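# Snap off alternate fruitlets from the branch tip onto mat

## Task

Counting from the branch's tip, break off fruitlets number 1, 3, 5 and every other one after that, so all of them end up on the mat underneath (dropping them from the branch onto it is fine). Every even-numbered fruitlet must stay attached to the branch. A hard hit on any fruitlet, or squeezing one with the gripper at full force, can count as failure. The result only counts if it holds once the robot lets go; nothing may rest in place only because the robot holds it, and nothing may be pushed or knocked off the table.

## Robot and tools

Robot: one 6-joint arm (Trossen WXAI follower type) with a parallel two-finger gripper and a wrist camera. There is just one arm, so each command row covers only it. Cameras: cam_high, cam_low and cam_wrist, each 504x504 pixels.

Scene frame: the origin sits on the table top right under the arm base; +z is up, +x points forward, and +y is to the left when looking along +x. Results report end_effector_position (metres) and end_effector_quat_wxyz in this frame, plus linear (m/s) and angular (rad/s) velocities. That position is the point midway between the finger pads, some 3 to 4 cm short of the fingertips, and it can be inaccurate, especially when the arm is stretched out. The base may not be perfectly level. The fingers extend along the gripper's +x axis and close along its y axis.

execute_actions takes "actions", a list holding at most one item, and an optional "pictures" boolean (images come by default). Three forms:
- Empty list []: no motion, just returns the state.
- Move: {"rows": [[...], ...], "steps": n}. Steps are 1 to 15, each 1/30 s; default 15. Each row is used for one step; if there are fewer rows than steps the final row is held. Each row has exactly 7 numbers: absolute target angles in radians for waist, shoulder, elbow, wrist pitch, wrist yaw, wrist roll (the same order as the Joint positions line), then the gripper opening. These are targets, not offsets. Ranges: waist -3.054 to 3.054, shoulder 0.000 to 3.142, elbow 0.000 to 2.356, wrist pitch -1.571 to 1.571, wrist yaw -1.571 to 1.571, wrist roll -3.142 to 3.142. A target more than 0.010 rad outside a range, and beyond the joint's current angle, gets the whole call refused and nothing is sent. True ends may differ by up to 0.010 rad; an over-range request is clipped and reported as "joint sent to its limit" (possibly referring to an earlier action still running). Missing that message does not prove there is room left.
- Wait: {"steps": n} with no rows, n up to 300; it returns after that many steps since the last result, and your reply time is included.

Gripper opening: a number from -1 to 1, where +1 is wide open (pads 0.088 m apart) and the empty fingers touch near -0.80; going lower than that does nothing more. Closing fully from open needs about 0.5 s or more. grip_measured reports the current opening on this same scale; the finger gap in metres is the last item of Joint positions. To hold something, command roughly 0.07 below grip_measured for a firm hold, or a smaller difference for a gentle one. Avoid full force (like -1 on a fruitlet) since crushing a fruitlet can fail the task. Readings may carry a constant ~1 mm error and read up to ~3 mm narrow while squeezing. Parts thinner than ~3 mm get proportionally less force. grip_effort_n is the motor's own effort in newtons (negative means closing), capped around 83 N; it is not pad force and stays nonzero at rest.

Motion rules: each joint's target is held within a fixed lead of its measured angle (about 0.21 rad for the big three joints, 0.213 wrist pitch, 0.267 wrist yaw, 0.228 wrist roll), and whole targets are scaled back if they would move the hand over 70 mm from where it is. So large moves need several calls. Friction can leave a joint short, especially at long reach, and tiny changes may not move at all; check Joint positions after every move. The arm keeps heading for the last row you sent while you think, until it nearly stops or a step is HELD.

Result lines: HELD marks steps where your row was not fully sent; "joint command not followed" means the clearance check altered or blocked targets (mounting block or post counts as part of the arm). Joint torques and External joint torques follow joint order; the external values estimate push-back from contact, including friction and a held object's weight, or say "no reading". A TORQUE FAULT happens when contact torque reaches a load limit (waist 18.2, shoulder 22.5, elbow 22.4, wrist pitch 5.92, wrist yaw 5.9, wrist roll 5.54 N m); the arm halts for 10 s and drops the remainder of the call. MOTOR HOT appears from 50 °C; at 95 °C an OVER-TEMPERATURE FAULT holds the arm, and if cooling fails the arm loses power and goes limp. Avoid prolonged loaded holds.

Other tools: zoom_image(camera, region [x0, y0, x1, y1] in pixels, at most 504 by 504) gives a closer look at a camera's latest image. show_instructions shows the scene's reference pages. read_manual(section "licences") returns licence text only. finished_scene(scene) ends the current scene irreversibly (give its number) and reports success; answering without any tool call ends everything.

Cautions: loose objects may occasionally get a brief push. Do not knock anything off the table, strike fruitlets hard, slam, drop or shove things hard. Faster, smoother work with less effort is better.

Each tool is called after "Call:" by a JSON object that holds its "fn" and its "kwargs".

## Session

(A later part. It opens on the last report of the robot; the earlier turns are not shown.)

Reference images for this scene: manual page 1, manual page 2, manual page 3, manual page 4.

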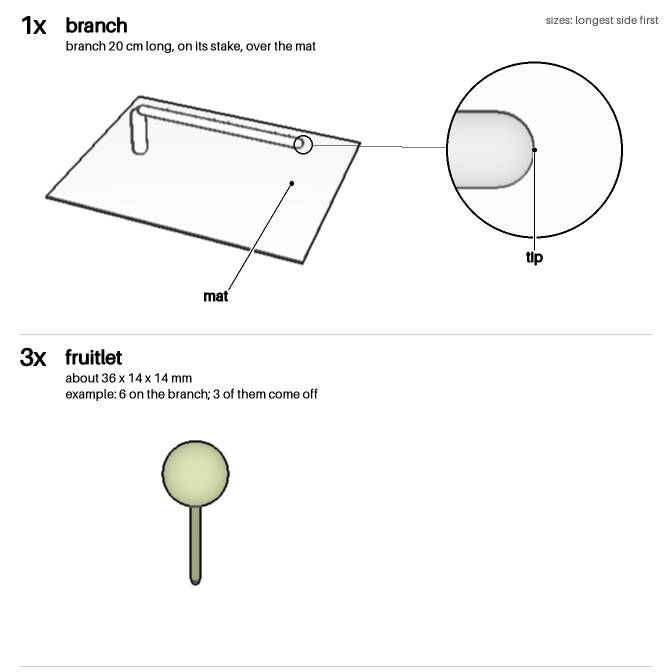

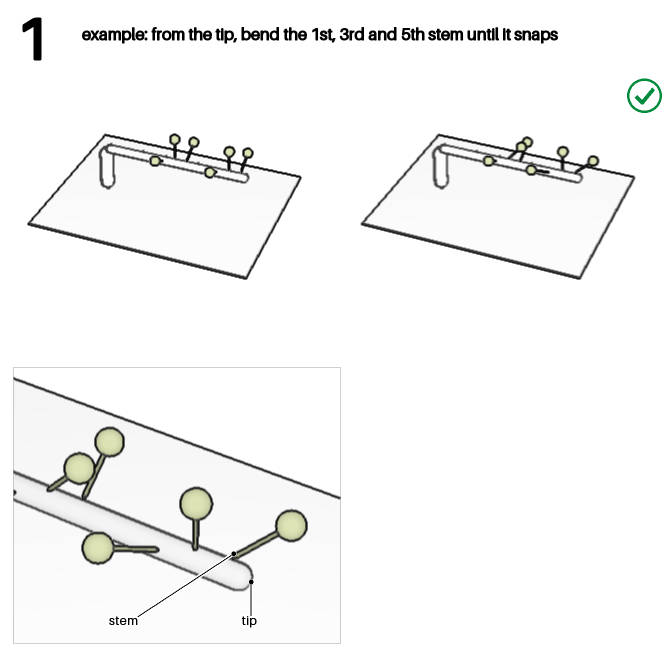

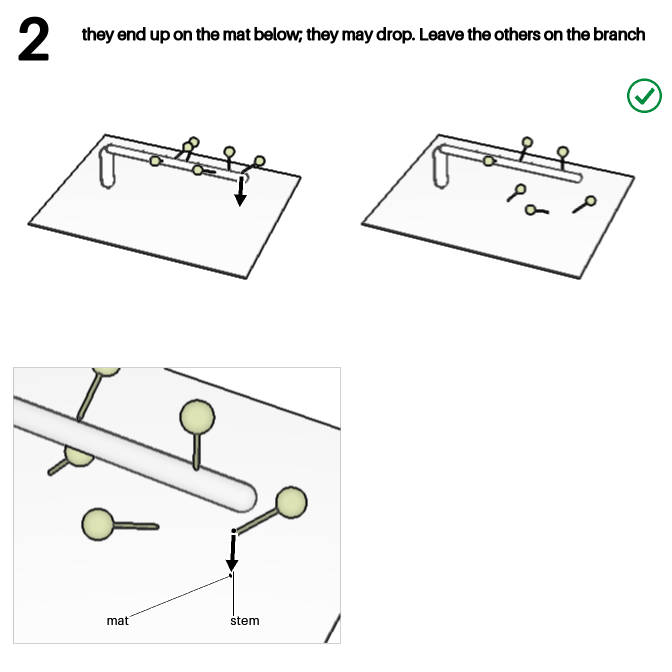

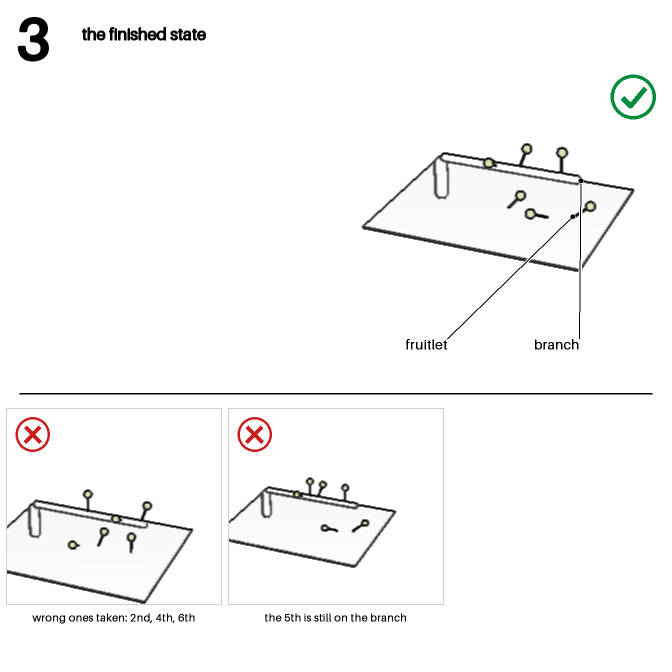

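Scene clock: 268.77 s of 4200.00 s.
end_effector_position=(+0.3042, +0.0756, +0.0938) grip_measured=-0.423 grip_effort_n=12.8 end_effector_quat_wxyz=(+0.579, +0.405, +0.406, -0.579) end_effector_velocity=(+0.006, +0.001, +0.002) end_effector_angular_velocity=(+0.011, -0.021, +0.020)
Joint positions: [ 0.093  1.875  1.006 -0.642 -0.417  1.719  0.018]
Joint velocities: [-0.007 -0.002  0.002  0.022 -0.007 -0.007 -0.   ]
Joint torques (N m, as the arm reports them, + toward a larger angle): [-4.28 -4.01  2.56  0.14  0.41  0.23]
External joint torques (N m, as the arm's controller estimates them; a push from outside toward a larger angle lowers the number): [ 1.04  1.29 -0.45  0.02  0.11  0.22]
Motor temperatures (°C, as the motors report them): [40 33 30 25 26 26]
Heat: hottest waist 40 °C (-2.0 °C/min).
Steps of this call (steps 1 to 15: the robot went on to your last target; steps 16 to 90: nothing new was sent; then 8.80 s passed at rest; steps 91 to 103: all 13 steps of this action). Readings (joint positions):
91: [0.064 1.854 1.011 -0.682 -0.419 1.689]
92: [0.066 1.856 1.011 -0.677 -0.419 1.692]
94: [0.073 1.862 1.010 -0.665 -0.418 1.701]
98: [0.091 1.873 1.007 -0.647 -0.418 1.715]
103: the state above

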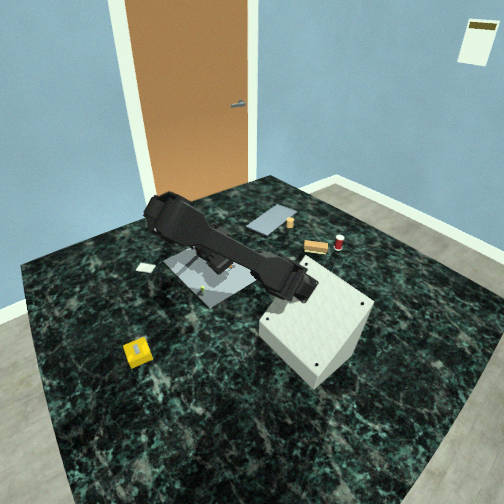

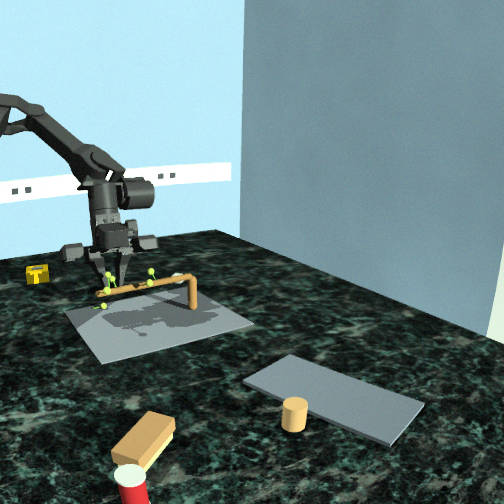

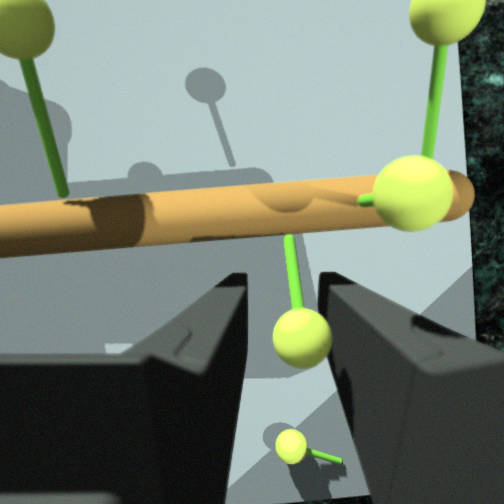

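Call:
{"fn": "execute_actions", "kwargs": {"actions": [{"rows":[[0.096,1.870,0.995,-0.636,-0.414,1.727,-0.42],[0.096,1.860,0.988,-0.635,-0.414,1.727,-0.42],[0.096,1.853,0.982,-0.634,-0.414,1.727,-0.42],[0.096,1.853,0.982,-0.634,-0.414,1.727,-0.42],[0.096,1.853,0.982,-0.634,-0.414,1.727,-0.42],[0.096,1.853,0.982,-0.634,-0.414,1.727,-0.42],[0.096,1.853,0.982,-0.634,-0.414,1.727,-0.49],[0.096,1.853,0.982,-0.634,-0.414,1.727,-0.49],[0.096,1.853,0.982,-0.634,-0.414,1.727,-0.54],[0.096,1.853,0.982,-0.634,-0.414,1.727,-0.54],[0.096,1.853,0.982,-0.634,-0.414,1.727,-0.575],[0.096,1.853,0.982,-0.634,-0.414,1.727,-0.575],[0.096,1.853,0.982,-0.634,-0.414,1.727,-0.60]],"steps":15}]}}

Scene clock: 277.13 s of 4200.00 s.
end_effector_position=(+0.3004, +0.0749, +0.0939) grip_measured=-0.572 grip_effort_n=-15.1 end_effector_quat_wxyz=(+0.579, +0.406, +0.405, -0.580) end_effector_velocity=(+0.001, -0.001, +0.001) end_effector_angular_velocity=(-0.006, -0.010, -0.003)
Joint positions: [ 0.093  1.864  0.989 -0.636 -0.417  1.721  0.011]
Joint velocities: [-0.002 -0.002 -0.002  0.007  0.007  0.007 -0.013]
Joint torques (N m, as the arm reports them, + toward a larger angle): [-4.2  -6.38  2.49  0.14  0.4   0.22]
External joint torques (N m, as the arm's controller estimates them; a push from outside toward a larger angle lowers the number): [ 1.06 -1.15 -0.5   0.03  0.1   0.22]
Motor temperatures (°C, as the motors report them): [40 33 29 25 26 26]
Heat: hottest waist 40 °C (-1.0 °C/min).
Steps of this call (steps 1 to 15: the robot went on to your last target; steps 16 to 90: nothing new was sent; then 4.87 s passed at rest; steps 91 to 105: all 15 steps of this action). Readings (joint positions):
91: [0.093 1.875 1.005 -0.639 -0.417 1.721]
92: [0.093 1.875 1.003 -0.638 -0.417 1.721]
94: [0.093 1.872 0.996 -0.637 -0.417 1.721]
98: [0.093 1.867 0.989 -0.637 -0.417 1.721]
105: the state above

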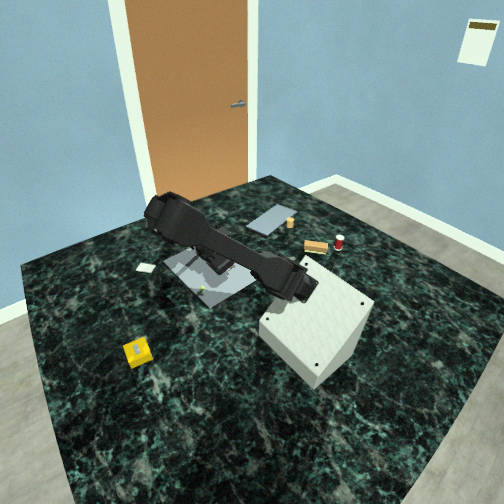

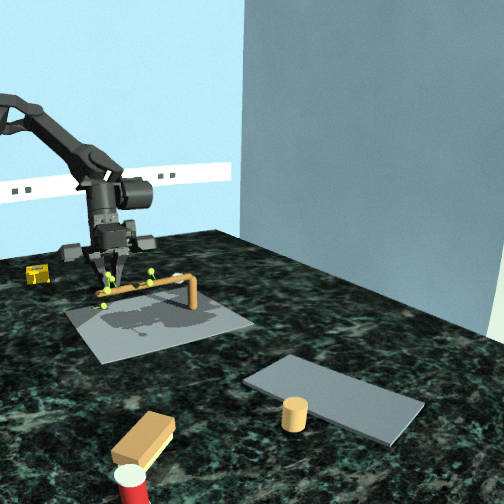

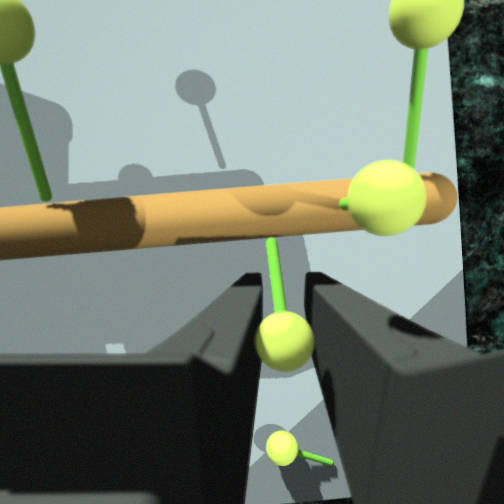

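Call:
{"fn": "execute_actions", "kwargs": {"actions": [{"rows":[[0.096,1.853,0.982,-0.634,-0.414,1.727,-0.605],[0.096,1.853,0.982,-0.634,-0.414,1.727,-0.605],[0.096,1.853,0.982,-0.634,-0.414,1.727,-0.615]],"steps":10}]}}

Scene clock: 283.27 s of 4200.00 s.
end_effector_position=(+0.3004, +0.0750, +0.0939) grip_measured=-0.611 grip_effort_n=-15.1 end_effector_quat_wxyz=(+0.579, +0.406, +0.405, -0.580) end_effector_velocity=(-0.003, +0.001, -0.001) end_effector_angular_velocity=(+0.006, +0.010, +0.003)
Joint positions: [ 0.093  1.863  0.989 -0.636 -0.417  1.721  0.009]
Joint velocities: [ 0.002 -0.002 -0.002 -0.007 -0.007 -0.007 -0.   ]
Joint torques (N m, as the arm reports them, + toward a larger angle): [-4.19 -6.34  2.44  0.13  0.4   0.22]
External joint torques (N m, as the arm's controller estimates them; a push from outside toward a larger angle lowers the number): [ 1.03 -1.12 -0.51  0.03  0.11  0.22]
Motor temperatures (°C, as the motors report them): [40 33 29 25 26 26]
Heat: hottest waist 40 °C (-1.0 °C/min).
Steps of this call (steps 1 to 15: the robot went on to your last target; steps 16 to 90: nothing new was sent; then 2.80 s passed at rest; steps 91 to 100: all 10 steps of this action). Readings (joint positions):
91: [0.093 1.864 0.989 -0.636 -0.417 1.721]
92: [0.093 1.863 0.989 -0.636 -0.417 1.721]
94: [0.093 1.863 0.989 -0.636 -0.417 1.721]
98: [0.093 1.863 0.989 -0.636 -0.417 1.721]
100: the state above

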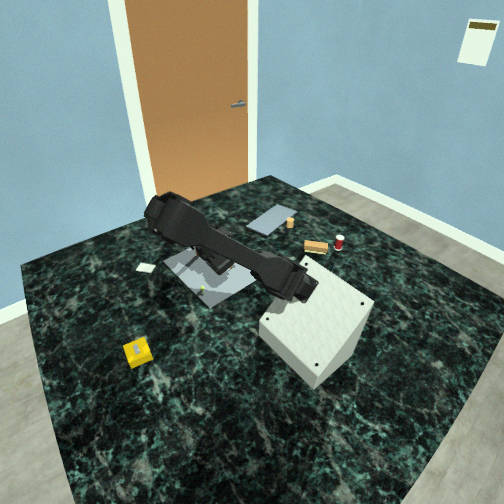

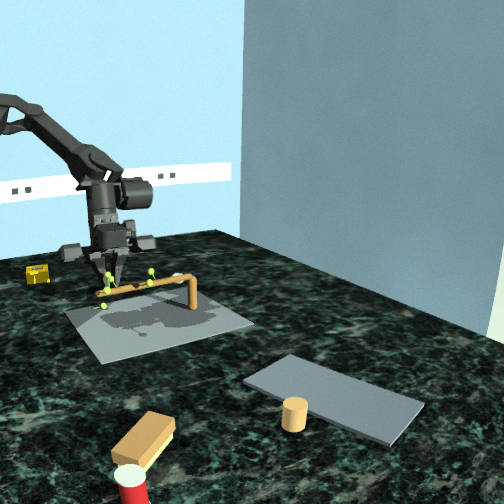

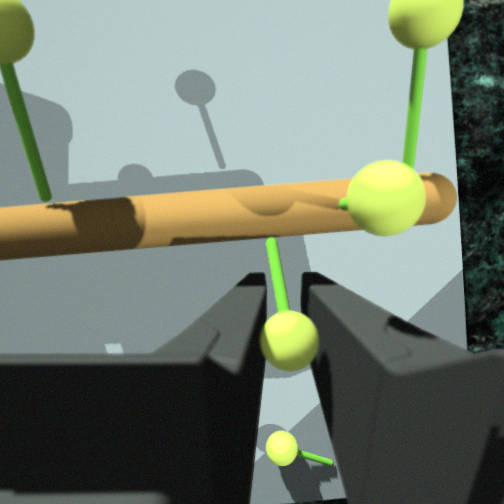

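Call:
{"fn": "execute_actions", "kwargs": {"actions": [{"rows":[[0.096,1.853,0.982,-0.634,-0.414,1.727,-0.55],[0.096,1.853,0.982,-0.634,-0.414,1.727,-0.48],[0.096,1.853,0.982,-0.634,-0.414,1.727,-0.46],[0.096,1.853,0.982,-0.634,-0.414,1.727,-0.46],[0.090,1.865,0.988,-0.640,-0.414,1.715,-0.46],[0.082,1.875,0.993,-0.645,-0.414,1.703,-0.46],[0.074,1.885,0.997,-0.650,-0.414,1.692,-0.46],[0.074,1.885,0.997,-0.650,-0.414,1.692,-0.46],[0.074,1.885,0.997,-0.650,-0.414,1.692,-0.46],[0.074,1.885,0.997,-0.650,-0.414,1.692,-0.46],[0.074,1.885,0.997,-0.650,-0.414,1.692,-0.52],[0.074,1.885,0.997,-0.650,-0.414,1.692,-0.56],[0.074,1.885,0.997,-0.650,-0.414,1.692,-0.58],[0.074,1.885,0.997,-0.650,-0.414,1.692,-0.595]],"steps":15}]}}

Call:
{"fn": "execute_actions", "kwargs": {"actions": [{"rows":[[0.074,1.885,0.997,-0.650,-0.414,1.692,-0.60],[0.074,1.885,0.997,-0.650,-0.414,1.692,-0.60],[0.074,1.885,0.997,-0.650,-0.414,1.692,-0.60],[0.074,1.885,0.997,-0.650,-0.414,1.692,-0.612]],"steps":12}]}}

Scene clock: 298.80 s of 4200.00 s.
end_effector_position=(+0.2991, +0.0690, +0.0956) grip_measured=-0.556 grip_effort_n=-15.1 end_effector_quat_wxyz=(+0.576, +0.403, +0.406, -0.584) end_effector_velocity=(+0.001, +0.001, +0.001) end_effector_angular_velocity=(+0.007, +0.008, +0.017)
Joint positions: [ 0.077  1.874  0.99  -0.647 -0.417  1.7    0.012]
Joint velocities: [-0.002  0.002  0.007 -0.007 -0.007 -0.022 -0.02 ]
Joint torques (N m, as the arm reports them, + toward a larger angle): [-4.55 -3.84  3.85 -0.15  0.39 -0.27]
External joint torques (N m, as the arm's controller estimates them; a push from outside toward a larger angle lowers the number): [ 0.74  1.43  0.83 -0.26  0.1  -0.27]
Motor temperatures (°C, as the motors report them): [39 33 29 25 26 26]
Heat: hottest waist 39 °C (-2.0 °C/min).
Steps of this call (steps 1 to 15: the robot went on to your last target; steps 16 to 90: nothing new was sent; then 12.03 s passed at rest; steps 91 to 105: all 15 steps of this action). Readings (joint positions):
91: [0.093 1.863 0.988 -0.636 -0.417 1.721]
92: [0.093 1.863 0.988 -0.636 -0.417 1.721]
94: [0.093 1.863 0.988 -0.636 -0.417 1.721]
98: [0.087 1.865 0.989 -0.641 -0.417 1.712]
105: the state above

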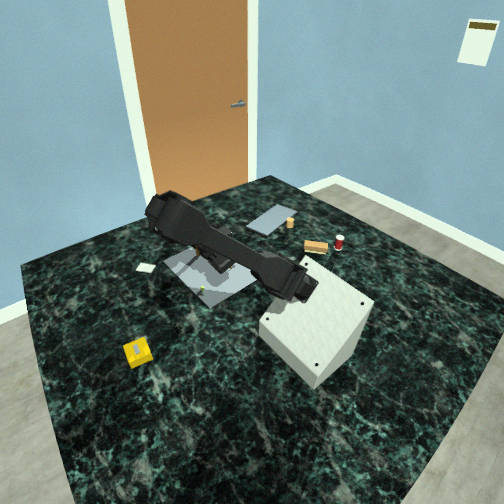

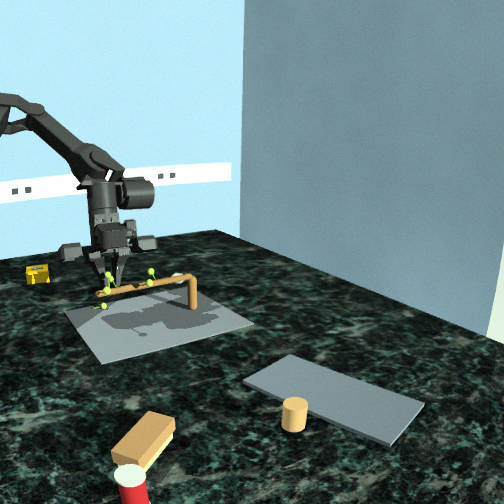

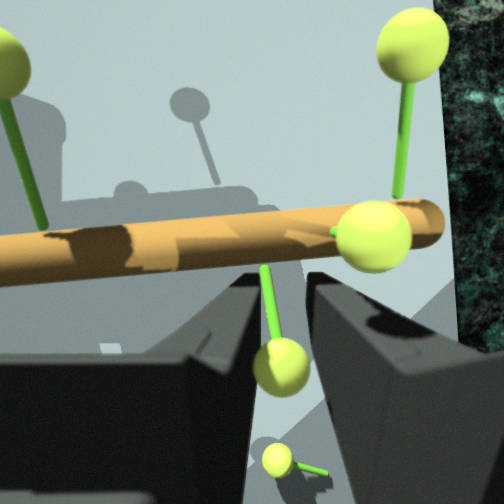

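Scene clock: 299.20 s of 4200.00 s.
end_effector_position=(+0.2996, +0.0692, +0.0959) grip_measured=-0.608 grip_effort_n=-15.1 end_effector_quat_wxyz=(+0.576, +0.403, +0.406, -0.584) end_effector_velocity=(+0.001, +0.001, +0.000) end_effector_angular_velocity=(+0.008, -0.004, +0.010)
Joint positions: [ 0.076  1.874  0.991 -0.648 -0.417  1.698  0.009]
Joint velocities: [-0.002 -0.002 -0.002  0.007 -0.007 -0.007 -0.001]
Joint torques (N m, as the arm reports them, + toward a larger angle): [-4.59 -3.88  3.81 -0.17  0.39 -0.26]
External joint torques (N m, as the arm's controller estimates them; a push from outside toward a larger angle lowers the number): [ 0.66  1.33  0.79 -0.29  0.1  -0.26]
Motor temperatures (°C, as the motors report them): [39 33 29 25 26 26]
Heat: hottest waist 39 °C (-2.0 °C/min).
Steps of this call (steps 1 to 12: all 12 steps of this action). Readings (joint positions):
1: [0.077 1.874 0.990 -0.647 -0.417 1.700]
2: [0.077 1.874 0.990 -0.647 -0.417 1.699]
4: [0.076 1.874 0.991 -0.647 -0.417 1.699]
8: [0.076 1.874 0.991 -0.648 -0.417 1.698]
12: the state above

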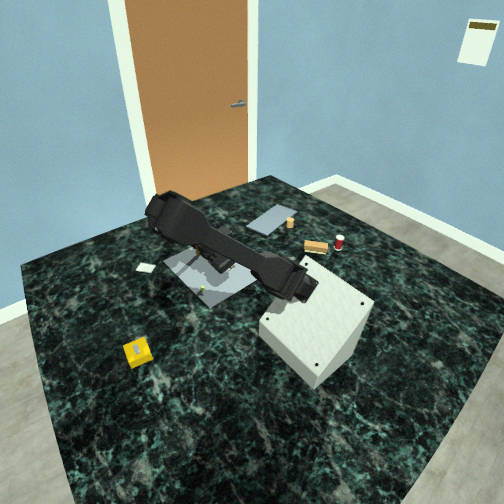

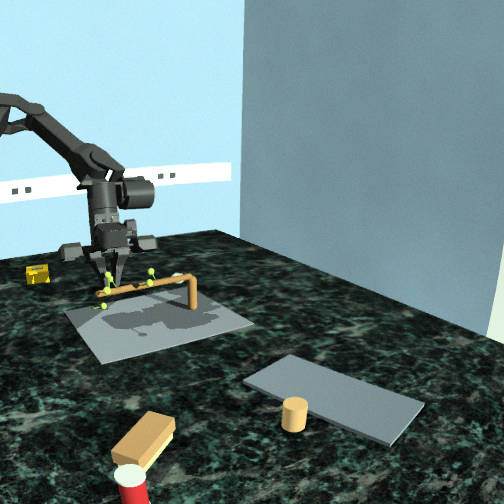

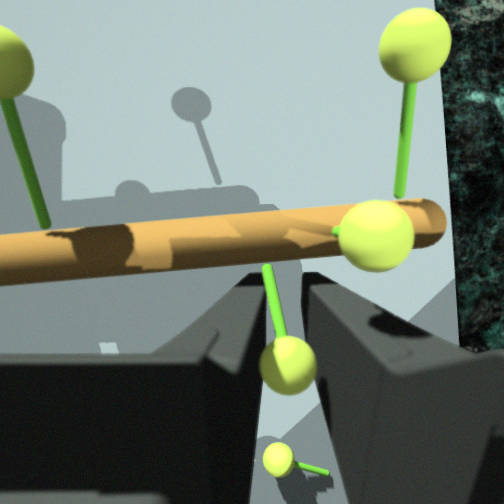

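Call:
{"fn": "zoom_image", "kwargs": {"camera": "cam_wrist", "region": [210,250,370,450]}}

Region (210, 250, 370, 450) of cam_wrist's 504x504 image, scaled by 2.520, with more detail than that image has; it fills the left 403 columns of this view, and the rest is white.

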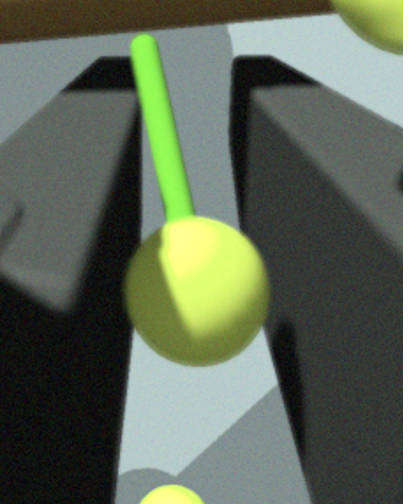

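Call:
{"fn": "execute_actions", "kwargs": {"actions": [{"rows":[[0.074,1.885,0.997,-0.650,-0.414,1.692,-0.62],[0.074,1.885,0.997,-0.650,-0.414,1.692,-0.62],[0.074,1.885,0.997,-0.650,-0.414,1.692,-0.63]],"steps":10}]}}

Scene clock: 350.87 s of 4200.00 s.
end_effector_position=(+0.2995, +0.0691, +0.0958) grip_measured=-0.626 grip_effort_n=-15.6 end_effector_quat_wxyz=(+0.576, +0.403, +0.406, -0.584) end_effector_velocity=(+0.001, +0.001, +0.000) end_effector_angular_velocity=(+0.008, -0.004, +0.010)
Joint positions: [ 0.076  1.874  0.991 -0.648 -0.417  1.698  0.008]
Joint velocities: [-0.002 -0.002 -0.002  0.007 -0.007 -0.007 -0.001]
Joint torques (N m, as the arm reports them, + toward a larger angle): [-4.58 -3.88  3.79 -0.15  0.39 -0.26]
External joint torques (N m, as the arm's controller estimates them; a push from outside toward a larger angle lowers the number): [ 0.71  1.29  0.82 -0.26  0.09 -0.26]
Motor temperatures (°C, as the motors report them): [40 31 30 25 26 26]
Heat: hottest waist 40 °C (+1.0 °C/min).
Steps of this call (steps 1 to 15: the robot went on to your last target; steps 16 to 90: nothing new was sent; then 48.33 s passed at rest; steps 91 to 100: all 10 steps of this action). Readings (joint positions):
91: [0.076 1.874 0.991 -0.648 -0.417 1.698]
92: [0.076 1.874 0.991 -0.648 -0.417 1.698]
94: [0.076 1.874 0.991 -0.648 -0.417 1.698]
98: [0.076 1.874 0.991 -0.648 -0.417 1.698]
100: the state above

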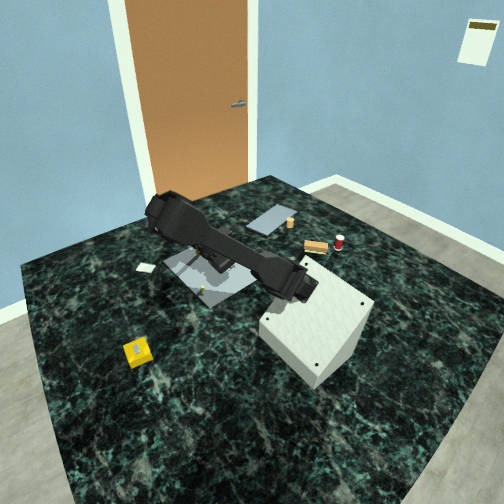

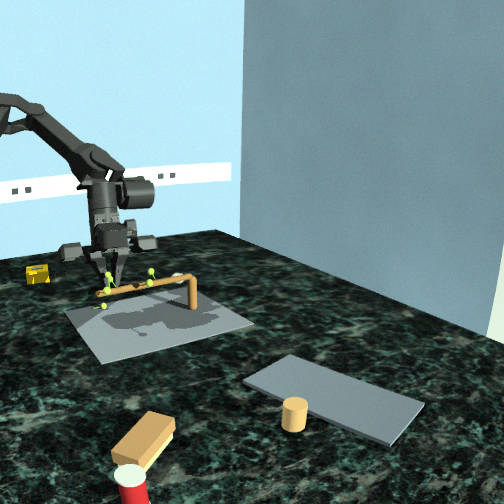

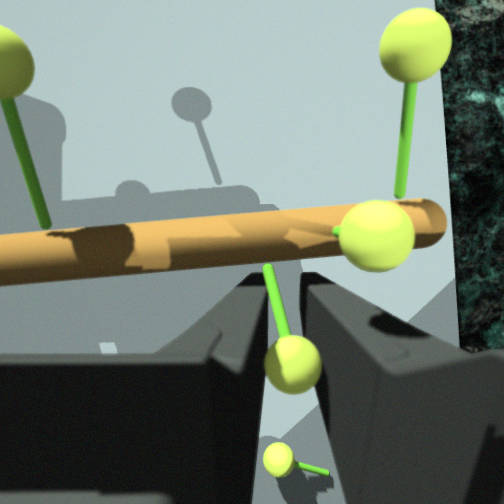

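Call:
{"fn": "execute_actions", "kwargs": {"actions": [{"rows":[[0.074,1.885,0.997,-0.650,-0.414,1.692,-0.55],[0.074,1.885,0.997,-0.650,-0.414,1.692,-0.47],[0.074,1.885,0.997,-0.650,-0.414,1.692,-0.45],[0.070,1.865,0.999,-0.655,-0.416,1.685,-0.45],[0.062,1.858,1.002,-0.664,-0.418,1.677,-0.45],[0.053,1.853,1.005,-0.674,-0.419,1.669,-0.45],[0.044,1.848,1.008,-0.684,-0.42,1.661,-0.45],[0.035,1.843,1.011,-0.694,-0.42,1.653,-0.45],[0.026,1.838,1.014,-0.703,-0.42,1.645,-0.45],[0.017,1.833,1.017,-0.712,-0.42,1.636,-0.45]],"steps":15}]}}

Scene clock: 381.33 s of 4200.00 s.
end_effector_position=(+0.3031, +0.0662, +0.1168) grip_measured=-0.454 grip_effort_n=12.8 end_effector_quat_wxyz=(+0.580, +0.408, +0.403, -0.578) end_effector_velocity=(-0.003, +0.003, +0.013) end_effector_angular_velocity=(+0.006, +0.015, +0.013)
Joint positions: [ 0.02   1.843  1.012 -0.705 -0.42   1.646  0.017]
Joint velocities: [-0.027 -0.027  0.017 -0.066 -0.007 -0.051  0.001]
Joint torques (N m, as the arm reports them, + toward a larger angle): [-4.39 -5.9   3.86 -0.15  0.31 -0.26]
External joint torques (N m, as the arm's controller estimates them; a push from outside toward a larger angle lowers the number): [ 0.67 -1.11  0.84 -0.25  0.03 -0.26]
Motor temperatures (°C, as the motors report them): [40 31 30 25 26 26]
Heat: hottest waist 40 °C (+1.0 °C/min).
Steps of this call (steps 1 to 15: the robot went on to your last target; steps 16 to 90: nothing new was sent; then 26.97 s passed at rest; steps 91 to 105: all 15 steps of this action). Readings (joint positions):
91: [0.076 1.874 0.991 -0.648 -0.417 1.698]
92: [0.076 1.874 0.991 -0.648 -0.417 1.698]
94: [0.076 1.874 0.991 -0.649 -0.417 1.697]
98: [0.059 1.868 0.997 -0.673 -0.417 1.676]
105: the state above

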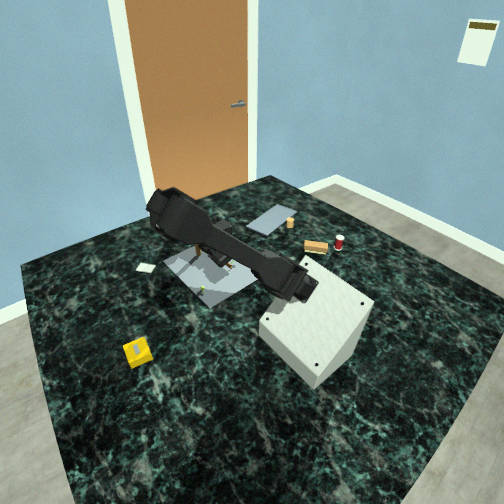

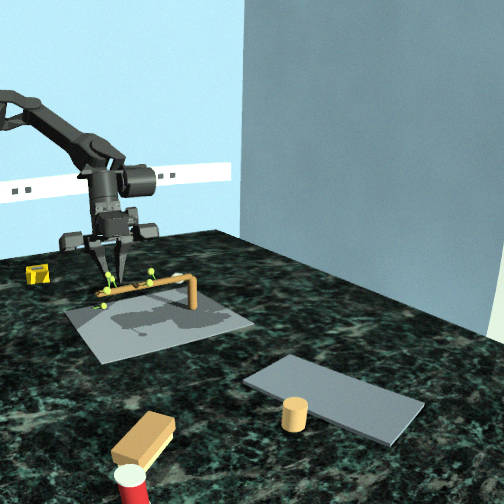

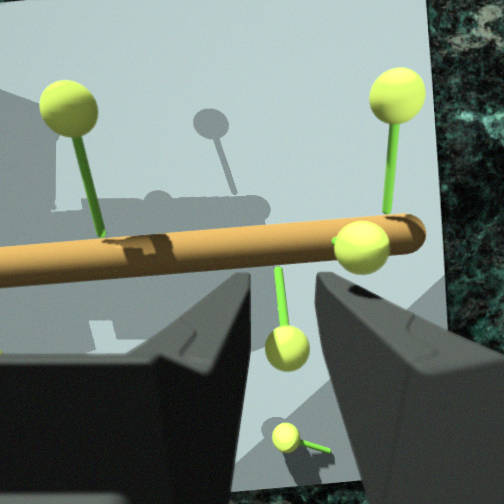

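Call:
{"fn": "execute_actions", "kwargs": {"actions": [{"rows":[[0.022,1.850,1.008,-0.70,-0.42,1.648,-0.45],[0.025,1.857,1.002,-0.69,-0.42,1.653,-0.45],[0.028,1.862,0.998,-0.68,-0.42,1.657,-0.45],[0.030,1.866,0.994,-0.672,-0.42,1.661,-0.45],[0.030,1.866,0.994,-0.672,-0.42,1.661,-0.45],[0.030,1.866,0.994,-0.672,-0.42,1.661,-0.45],[0.030,1.866,0.994,-0.672,-0.42,1.661,-0.45],[0.030,1.866,0.994,-0.672,-0.42,1.661,-0.52],[0.030,1.866,0.994,-0.672,-0.42,1.661,-0.55],[0.030,1.866,0.994,-0.672,-0.42,1.661,-0.575],[0.030,1.866,0.994,-0.672,-0.42,1.661,-0.575],[0.030,1.866,0.994,-0.672,-0.42,1.661,-0.595]],"steps":15}]}}

Call:
{"fn": "execute_actions", "kwargs": {"actions": [{"rows":[[0.030,1.866,0.994,-0.672,-0.42,1.661,-0.60],[0.030,1.866,0.994,-0.672,-0.42,1.661,-0.60],[0.030,1.866,0.994,-0.672,-0.42,1.661,-0.60],[0.030,1.866,0.994,-0.672,-0.42,1.661,-0.61]],"steps":12}]}}

Scene clock: 399.40 s of 4200.00 s.
end_effector_position=(+0.3036, +0.0641, +0.1112) grip_measured=-0.575 grip_effort_n=-15.1 end_effector_quat_wxyz=(+0.581, +0.408, +0.403, -0.577) end_effector_velocity=(+0.001, +0.002, +0.001) end_effector_angular_velocity=(+0.008, -0.012, -0.000)
Joint positions: [ 0.027  1.855  1.001 -0.675 -0.42   1.654  0.011]
Joint velocities: [-0.002 -0.007 -0.002  0.007 -0.007  0.007 -0.009]
Joint torques (N m, as the arm reports them, + toward a larger angle): [-4.21 -3.87  2.74  0.19  0.3   0.22]
External joint torques (N m, as the arm's controller estimates them; a push from outside toward a larger angle lowers the number): [ 1.08  1.24 -0.45  0.03  0.    0.21]
Motor temperatures (°C, as the motors report them): [40 32 30 25 26 26]
Heat: hottest waist 40 °C (+0.0 °C/min).
Steps of this call (steps 1 to 15: the robot went on to your last target; steps 16 to 90: nothing new was sent; then 14.57 s passed at rest; steps 91 to 105: all 15 steps of this action). Readings (joint positions):
91: [0.019 1.842 1.012 -0.710 -0.420 1.642]
92: [0.019 1.842 1.012 -0.707 -0.420 1.642]
94: [0.021 1.845 1.009 -0.692 -0.420 1.645]
98: [0.027 1.852 1.003 -0.680 -0.420 1.652]
105: the state above

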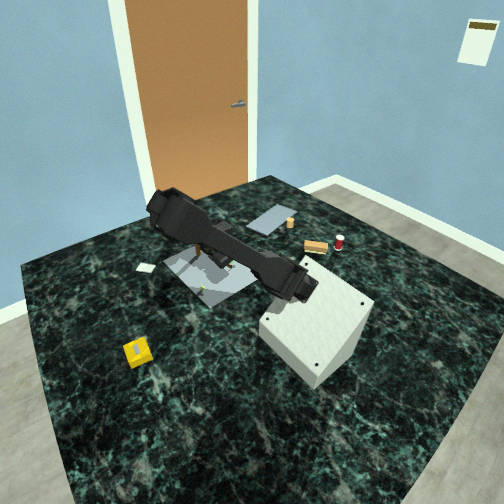

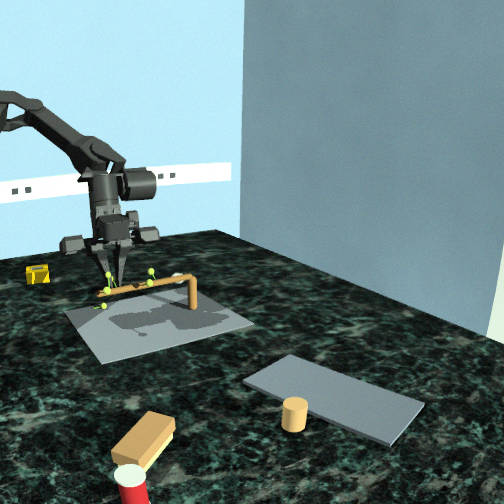

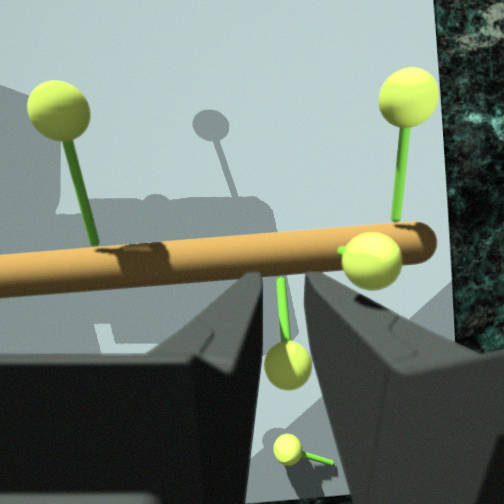

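Scene clock: 399.80 s of 4200.00 s.
end_effector_position=(+0.3036, +0.0640, +0.1111) grip_measured=-0.606 grip_effort_n=-18.4 end_effector_quat_wxyz=(+0.581, +0.408, +0.403, -0.577) end_effector_velocity=(-0.003, +0.001, -0.002) end_effector_angular_velocity=(+0.006, +0.014, +0.000)
Joint positions: [ 0.027  1.855  1.001 -0.675 -0.42   1.655  0.009]
Joint velocities: [ 0.002  0.002 -0.002 -0.007 -0.007 -0.007 -0.001]
Joint torques (N m, as the arm reports them, + toward a larger angle): [-4.23 -3.82  2.7   0.2   0.3   0.22]
External joint torques (N m, as the arm's controller estimates them; a push from outside toward a larger angle lowers the number): [ 1.05  1.23 -0.46  0.05  0.    0.22]
Motor temperatures (°C, as the motors report them): [40 32 30 25 26 26]
Heat: hottest waist 40 °C (+0.0 °C/min).
Steps of this call (steps 1 to 12: all 12 steps of this action). Readings (joint positions):
1: [0.027 1.855 1.001 -0.675 -0.420 1.654]
2: [0.027 1.855 1.001 -0.675 -0.420 1.654]
4: [0.027 1.855 1.001 -0.675 -0.420 1.654]
8: [0.027 1.855 1.001 -0.675 -0.420 1.655]
12: the state above

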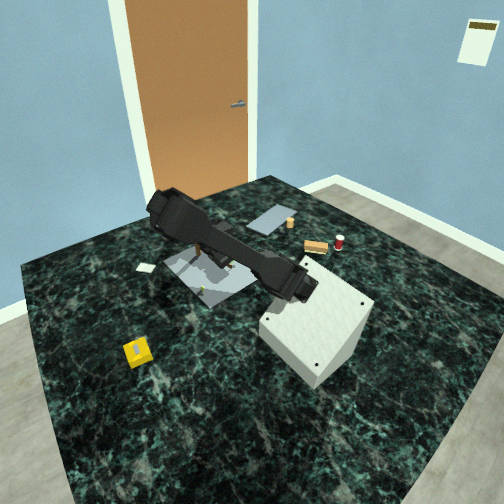

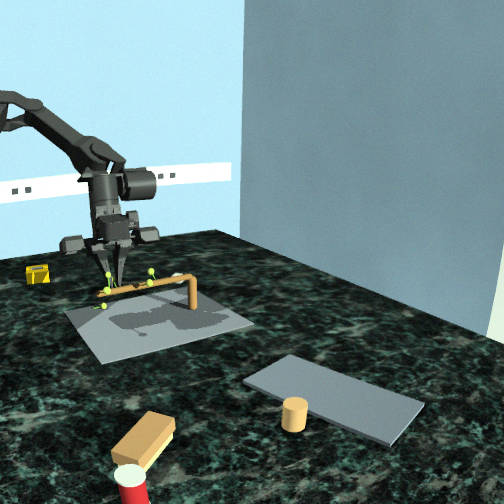

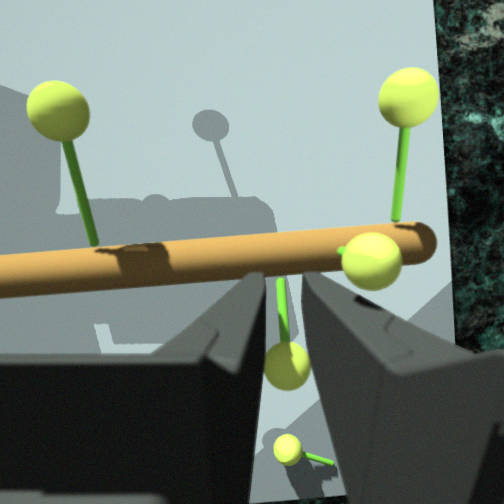

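Call:
{"fn": "execute_actions", "kwargs": {"actions": [{"rows":[[0.030,1.866,0.994,-0.672,-0.42,1.661,-0.62],[0.030,1.866,0.994,-0.672,-0.42,1.661,-0.62],[0.030,1.866,0.994,-0.672,-0.42,1.661,-0.628]],"steps":9}]}}

Scene clock: 404.53 s of 4200.00 s.
end_effector_position=(+0.3036, +0.0640, +0.1111) grip_measured=-0.622 grip_effort_n=-24.0 end_effector_quat_wxyz=(+0.581, +0.408, +0.403, -0.577) end_effector_velocity=(-0.002, +0.000, +0.000) end_effector_angular_velocity=(+0.007, +0.007, -0.000)
Joint positions: [ 0.027  1.855  1.001 -0.674 -0.42   1.655  0.008]
Joint velocities: [-0.002 -0.002 -0.002 -0.007 -0.007 -0.007 -0.001]
Joint torques (N m, as the arm reports them, + toward a larger angle): [-4.23 -3.84  2.69  0.22  0.3   0.22]
External joint torques (N m, as the arm's controller estimates them; a push from outside toward a larger angle lowers the number): [ 1.05  1.26 -0.51  0.05  0.01  0.22]
Motor temperatures (°C, as the motors report them): [40 32 30 25 26 26]
Heat: hottest waist 40 °C (+0.0 °C/min).
Steps of this call (steps 1 to 15: the robot went on to your last target; steps 16 to 90: nothing new was sent; then 1.43 s passed at rest; steps 91 to 99: all 9 steps of this action). Readings (joint positions):
91: [0.027 1.855 1.001 -0.675 -0.420 1.655]
92: [0.027 1.855 1.001 -0.674 -0.420 1.655]
94: [0.027 1.855 1.001 -0.674 -0.420 1.655]
98: [0.027 1.855 1.001 -0.674 -0.420 1.655]
99: the state above

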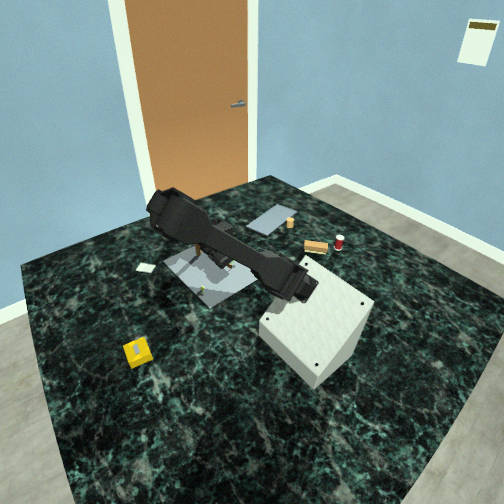

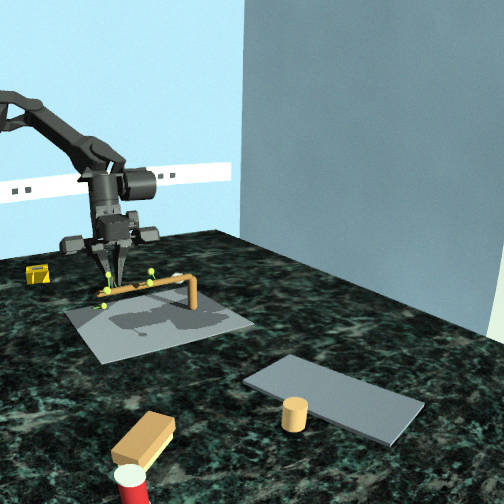

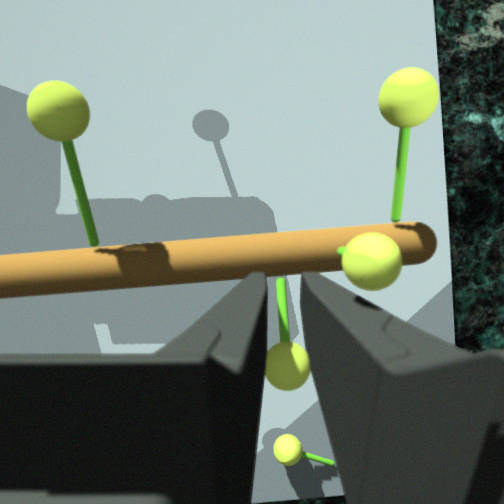

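Call:
{"fn": "execute_actions", "kwargs": {"actions": [{"rows":[[0.030,1.868,1.005,-0.674,-0.42,1.661,-0.635],[0.029,1.873,1.014,-0.676,-0.42,1.66,-0.635],[0.028,1.879,1.022,-0.678,-0.42,1.659,-0.635],[0.027,1.885,1.030,-0.680,-0.42,1.658,-0.635],[0.026,1.891,1.038,-0.682,-0.42,1.657,-0.635],[0.025,1.897,1.046,-0.684,-0.42,1.656,-0.635],[0.024,1.903,1.054,-0.686,-0.42,1.655,-0.635],[0.023,1.909,1.062,-0.688,-0.42,1.654,-0.635],[0.022,1.915,1.070,-0.690,-0.42,1.653,-0.635],[0.021,1.921,1.078,-0.692,-0.42,1.652,-0.635],[0.020,1.927,1.086,-0.694,-0.42,1.651,-0.635],[0.019,1.933,1.094,-0.696,-0.42,1.65,-0.635],[0.018,1.939,1.102,-0.698,-0.42,1.649,-0.635],[0.017,1.945,1.110,-0.701,-0.42,1.648,-0.635],[0.016,1.951,1.118,-0.704,-0.42,1.647,-0.635]],"steps":15}]}}

Call:
{"fn": "execute_actions", "kwargs": {"actions": [{"steps":8}]}}

Scene clock: 421.97 s of 4200.00 s.
end_effector_position=(+0.3095, +0.0635, +0.1097) grip_measured=-0.631 grip_effort_n=-17.9 end_effector_quat_wxyz=(+0.561, +0.409, +0.407, -0.593) end_effector_velocity=(+0.012, -0.002, -0.001) end_effector_angular_velocity=(+0.042, +0.086, -0.112)
Joint positions: [ 0.023  1.912  1.07  -0.738 -0.431  1.655  0.008]
Joint velocities: [-0.027  0.139  0.168 -0.168 -0.051 -0.007 -0.   ]
Joint torques (N m, as the arm reports them, + toward a larger angle): [-4.93 -2.31  6.76  2.58  0.72 -0.23]
External joint torques (N m, as the arm's controller estimates them; a push from outside toward a larger angle lowers the number): [ 0.61  2.96  3.47  2.36  0.41 -0.22]
Motor temperatures (°C, as the motors report them): [39 31 30 25 26 26]
Heat: hottest waist 39 °C (-1.0 °C/min).
Steps of this call (steps 1 to 15: the robot went on to your last target; steps 16 to 90: nothing new was sent; then 13.93 s passed at rest; steps 91 to 105: all 15 steps of this action). Readings (joint positions):
91: [0.027 1.855 1.001 -0.674 -0.420 1.655]
92: [0.027 1.857 1.001 -0.674 -0.420 1.655]
94: [0.027 1.862 1.008 -0.677 -0.421 1.655]
98: [0.027 1.879 1.030 -0.697 -0.423 1.655]
105: the state above

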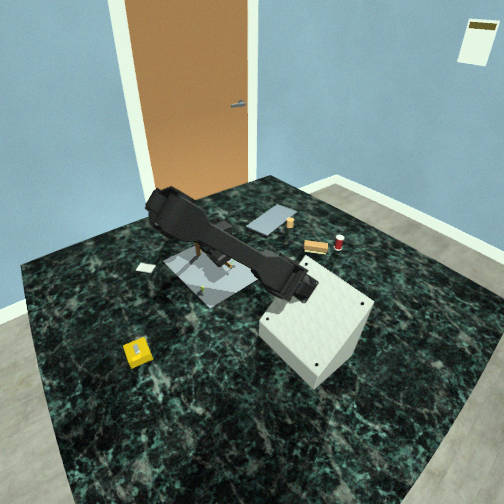

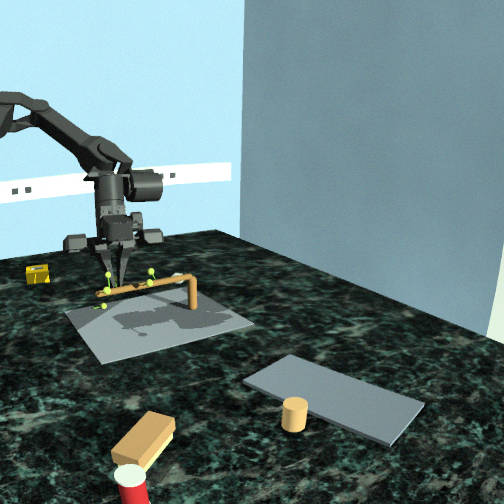

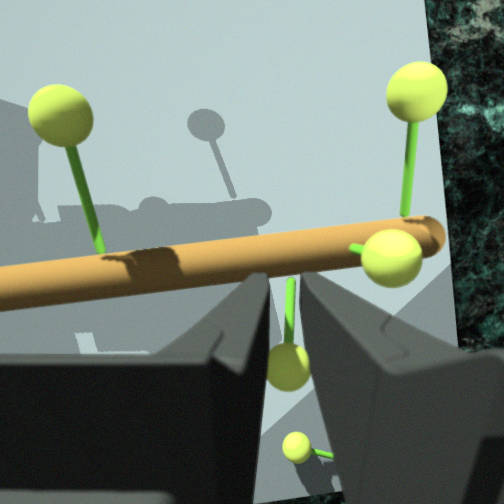

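Scene clock: 422.23 s of 4200.00 s.
end_effector_position=(+0.3103, +0.0633, +0.1096) grip_measured=-0.632 grip_effort_n=-17.0 end_effector_quat_wxyz=(+0.557, +0.409, +0.408, -0.597) end_effector_velocity=(-0.002, -0.001, +0.002) end_effector_angular_velocity=(-0.008, +0.013, -0.006)
Joint positions: [ 0.021  1.922  1.083 -0.751 -0.435  1.655  0.008]
Joint velocities: [-0.002  0.002  0.007 -0.022  0.007 -0.007 -0.   ]
Joint torques (N m, as the arm reports them, + toward a larger angle): [-5.02 -2.17  7.11  2.97  0.79 -0.29]
External joint torques (N m, as the arm's controller estimates them; a push from outside toward a larger angle lowers the number): [ 0.56  3.27  3.9   2.88  0.5  -0.3 ]
Motor temperatures (°C, as the motors report them): [39 31 30 25 26 26]
Heat: hottest waist 39 °C (-1.0 °C/min).
Steps of this call (steps 1 to 8: the robot went on to your last target). Readings (joint positions):
1: [0.022 1.916 1.075 -0.743 -0.433 1.655]
2: [0.022 1.918 1.077 -0.746 -0.433 1.655]
4: [0.021 1.920 1.080 -0.749 -0.434 1.655]
8: the state above

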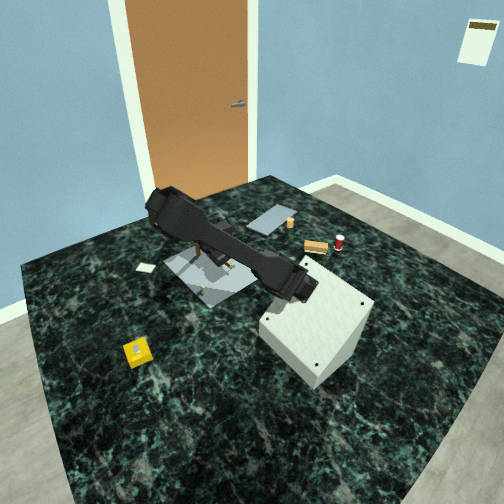

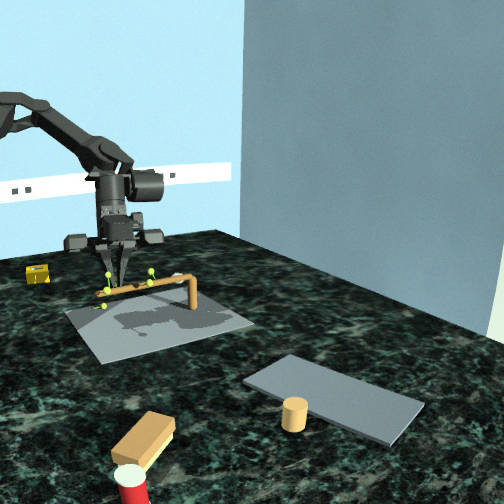

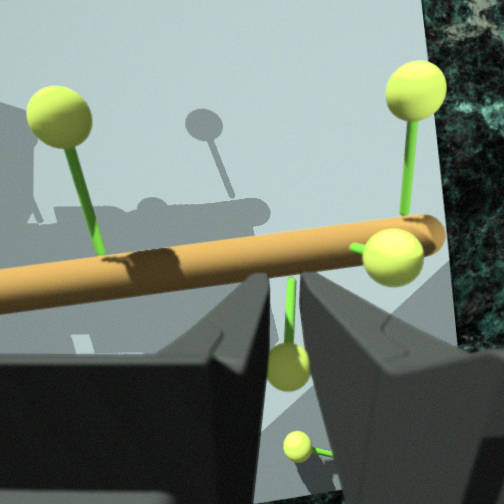

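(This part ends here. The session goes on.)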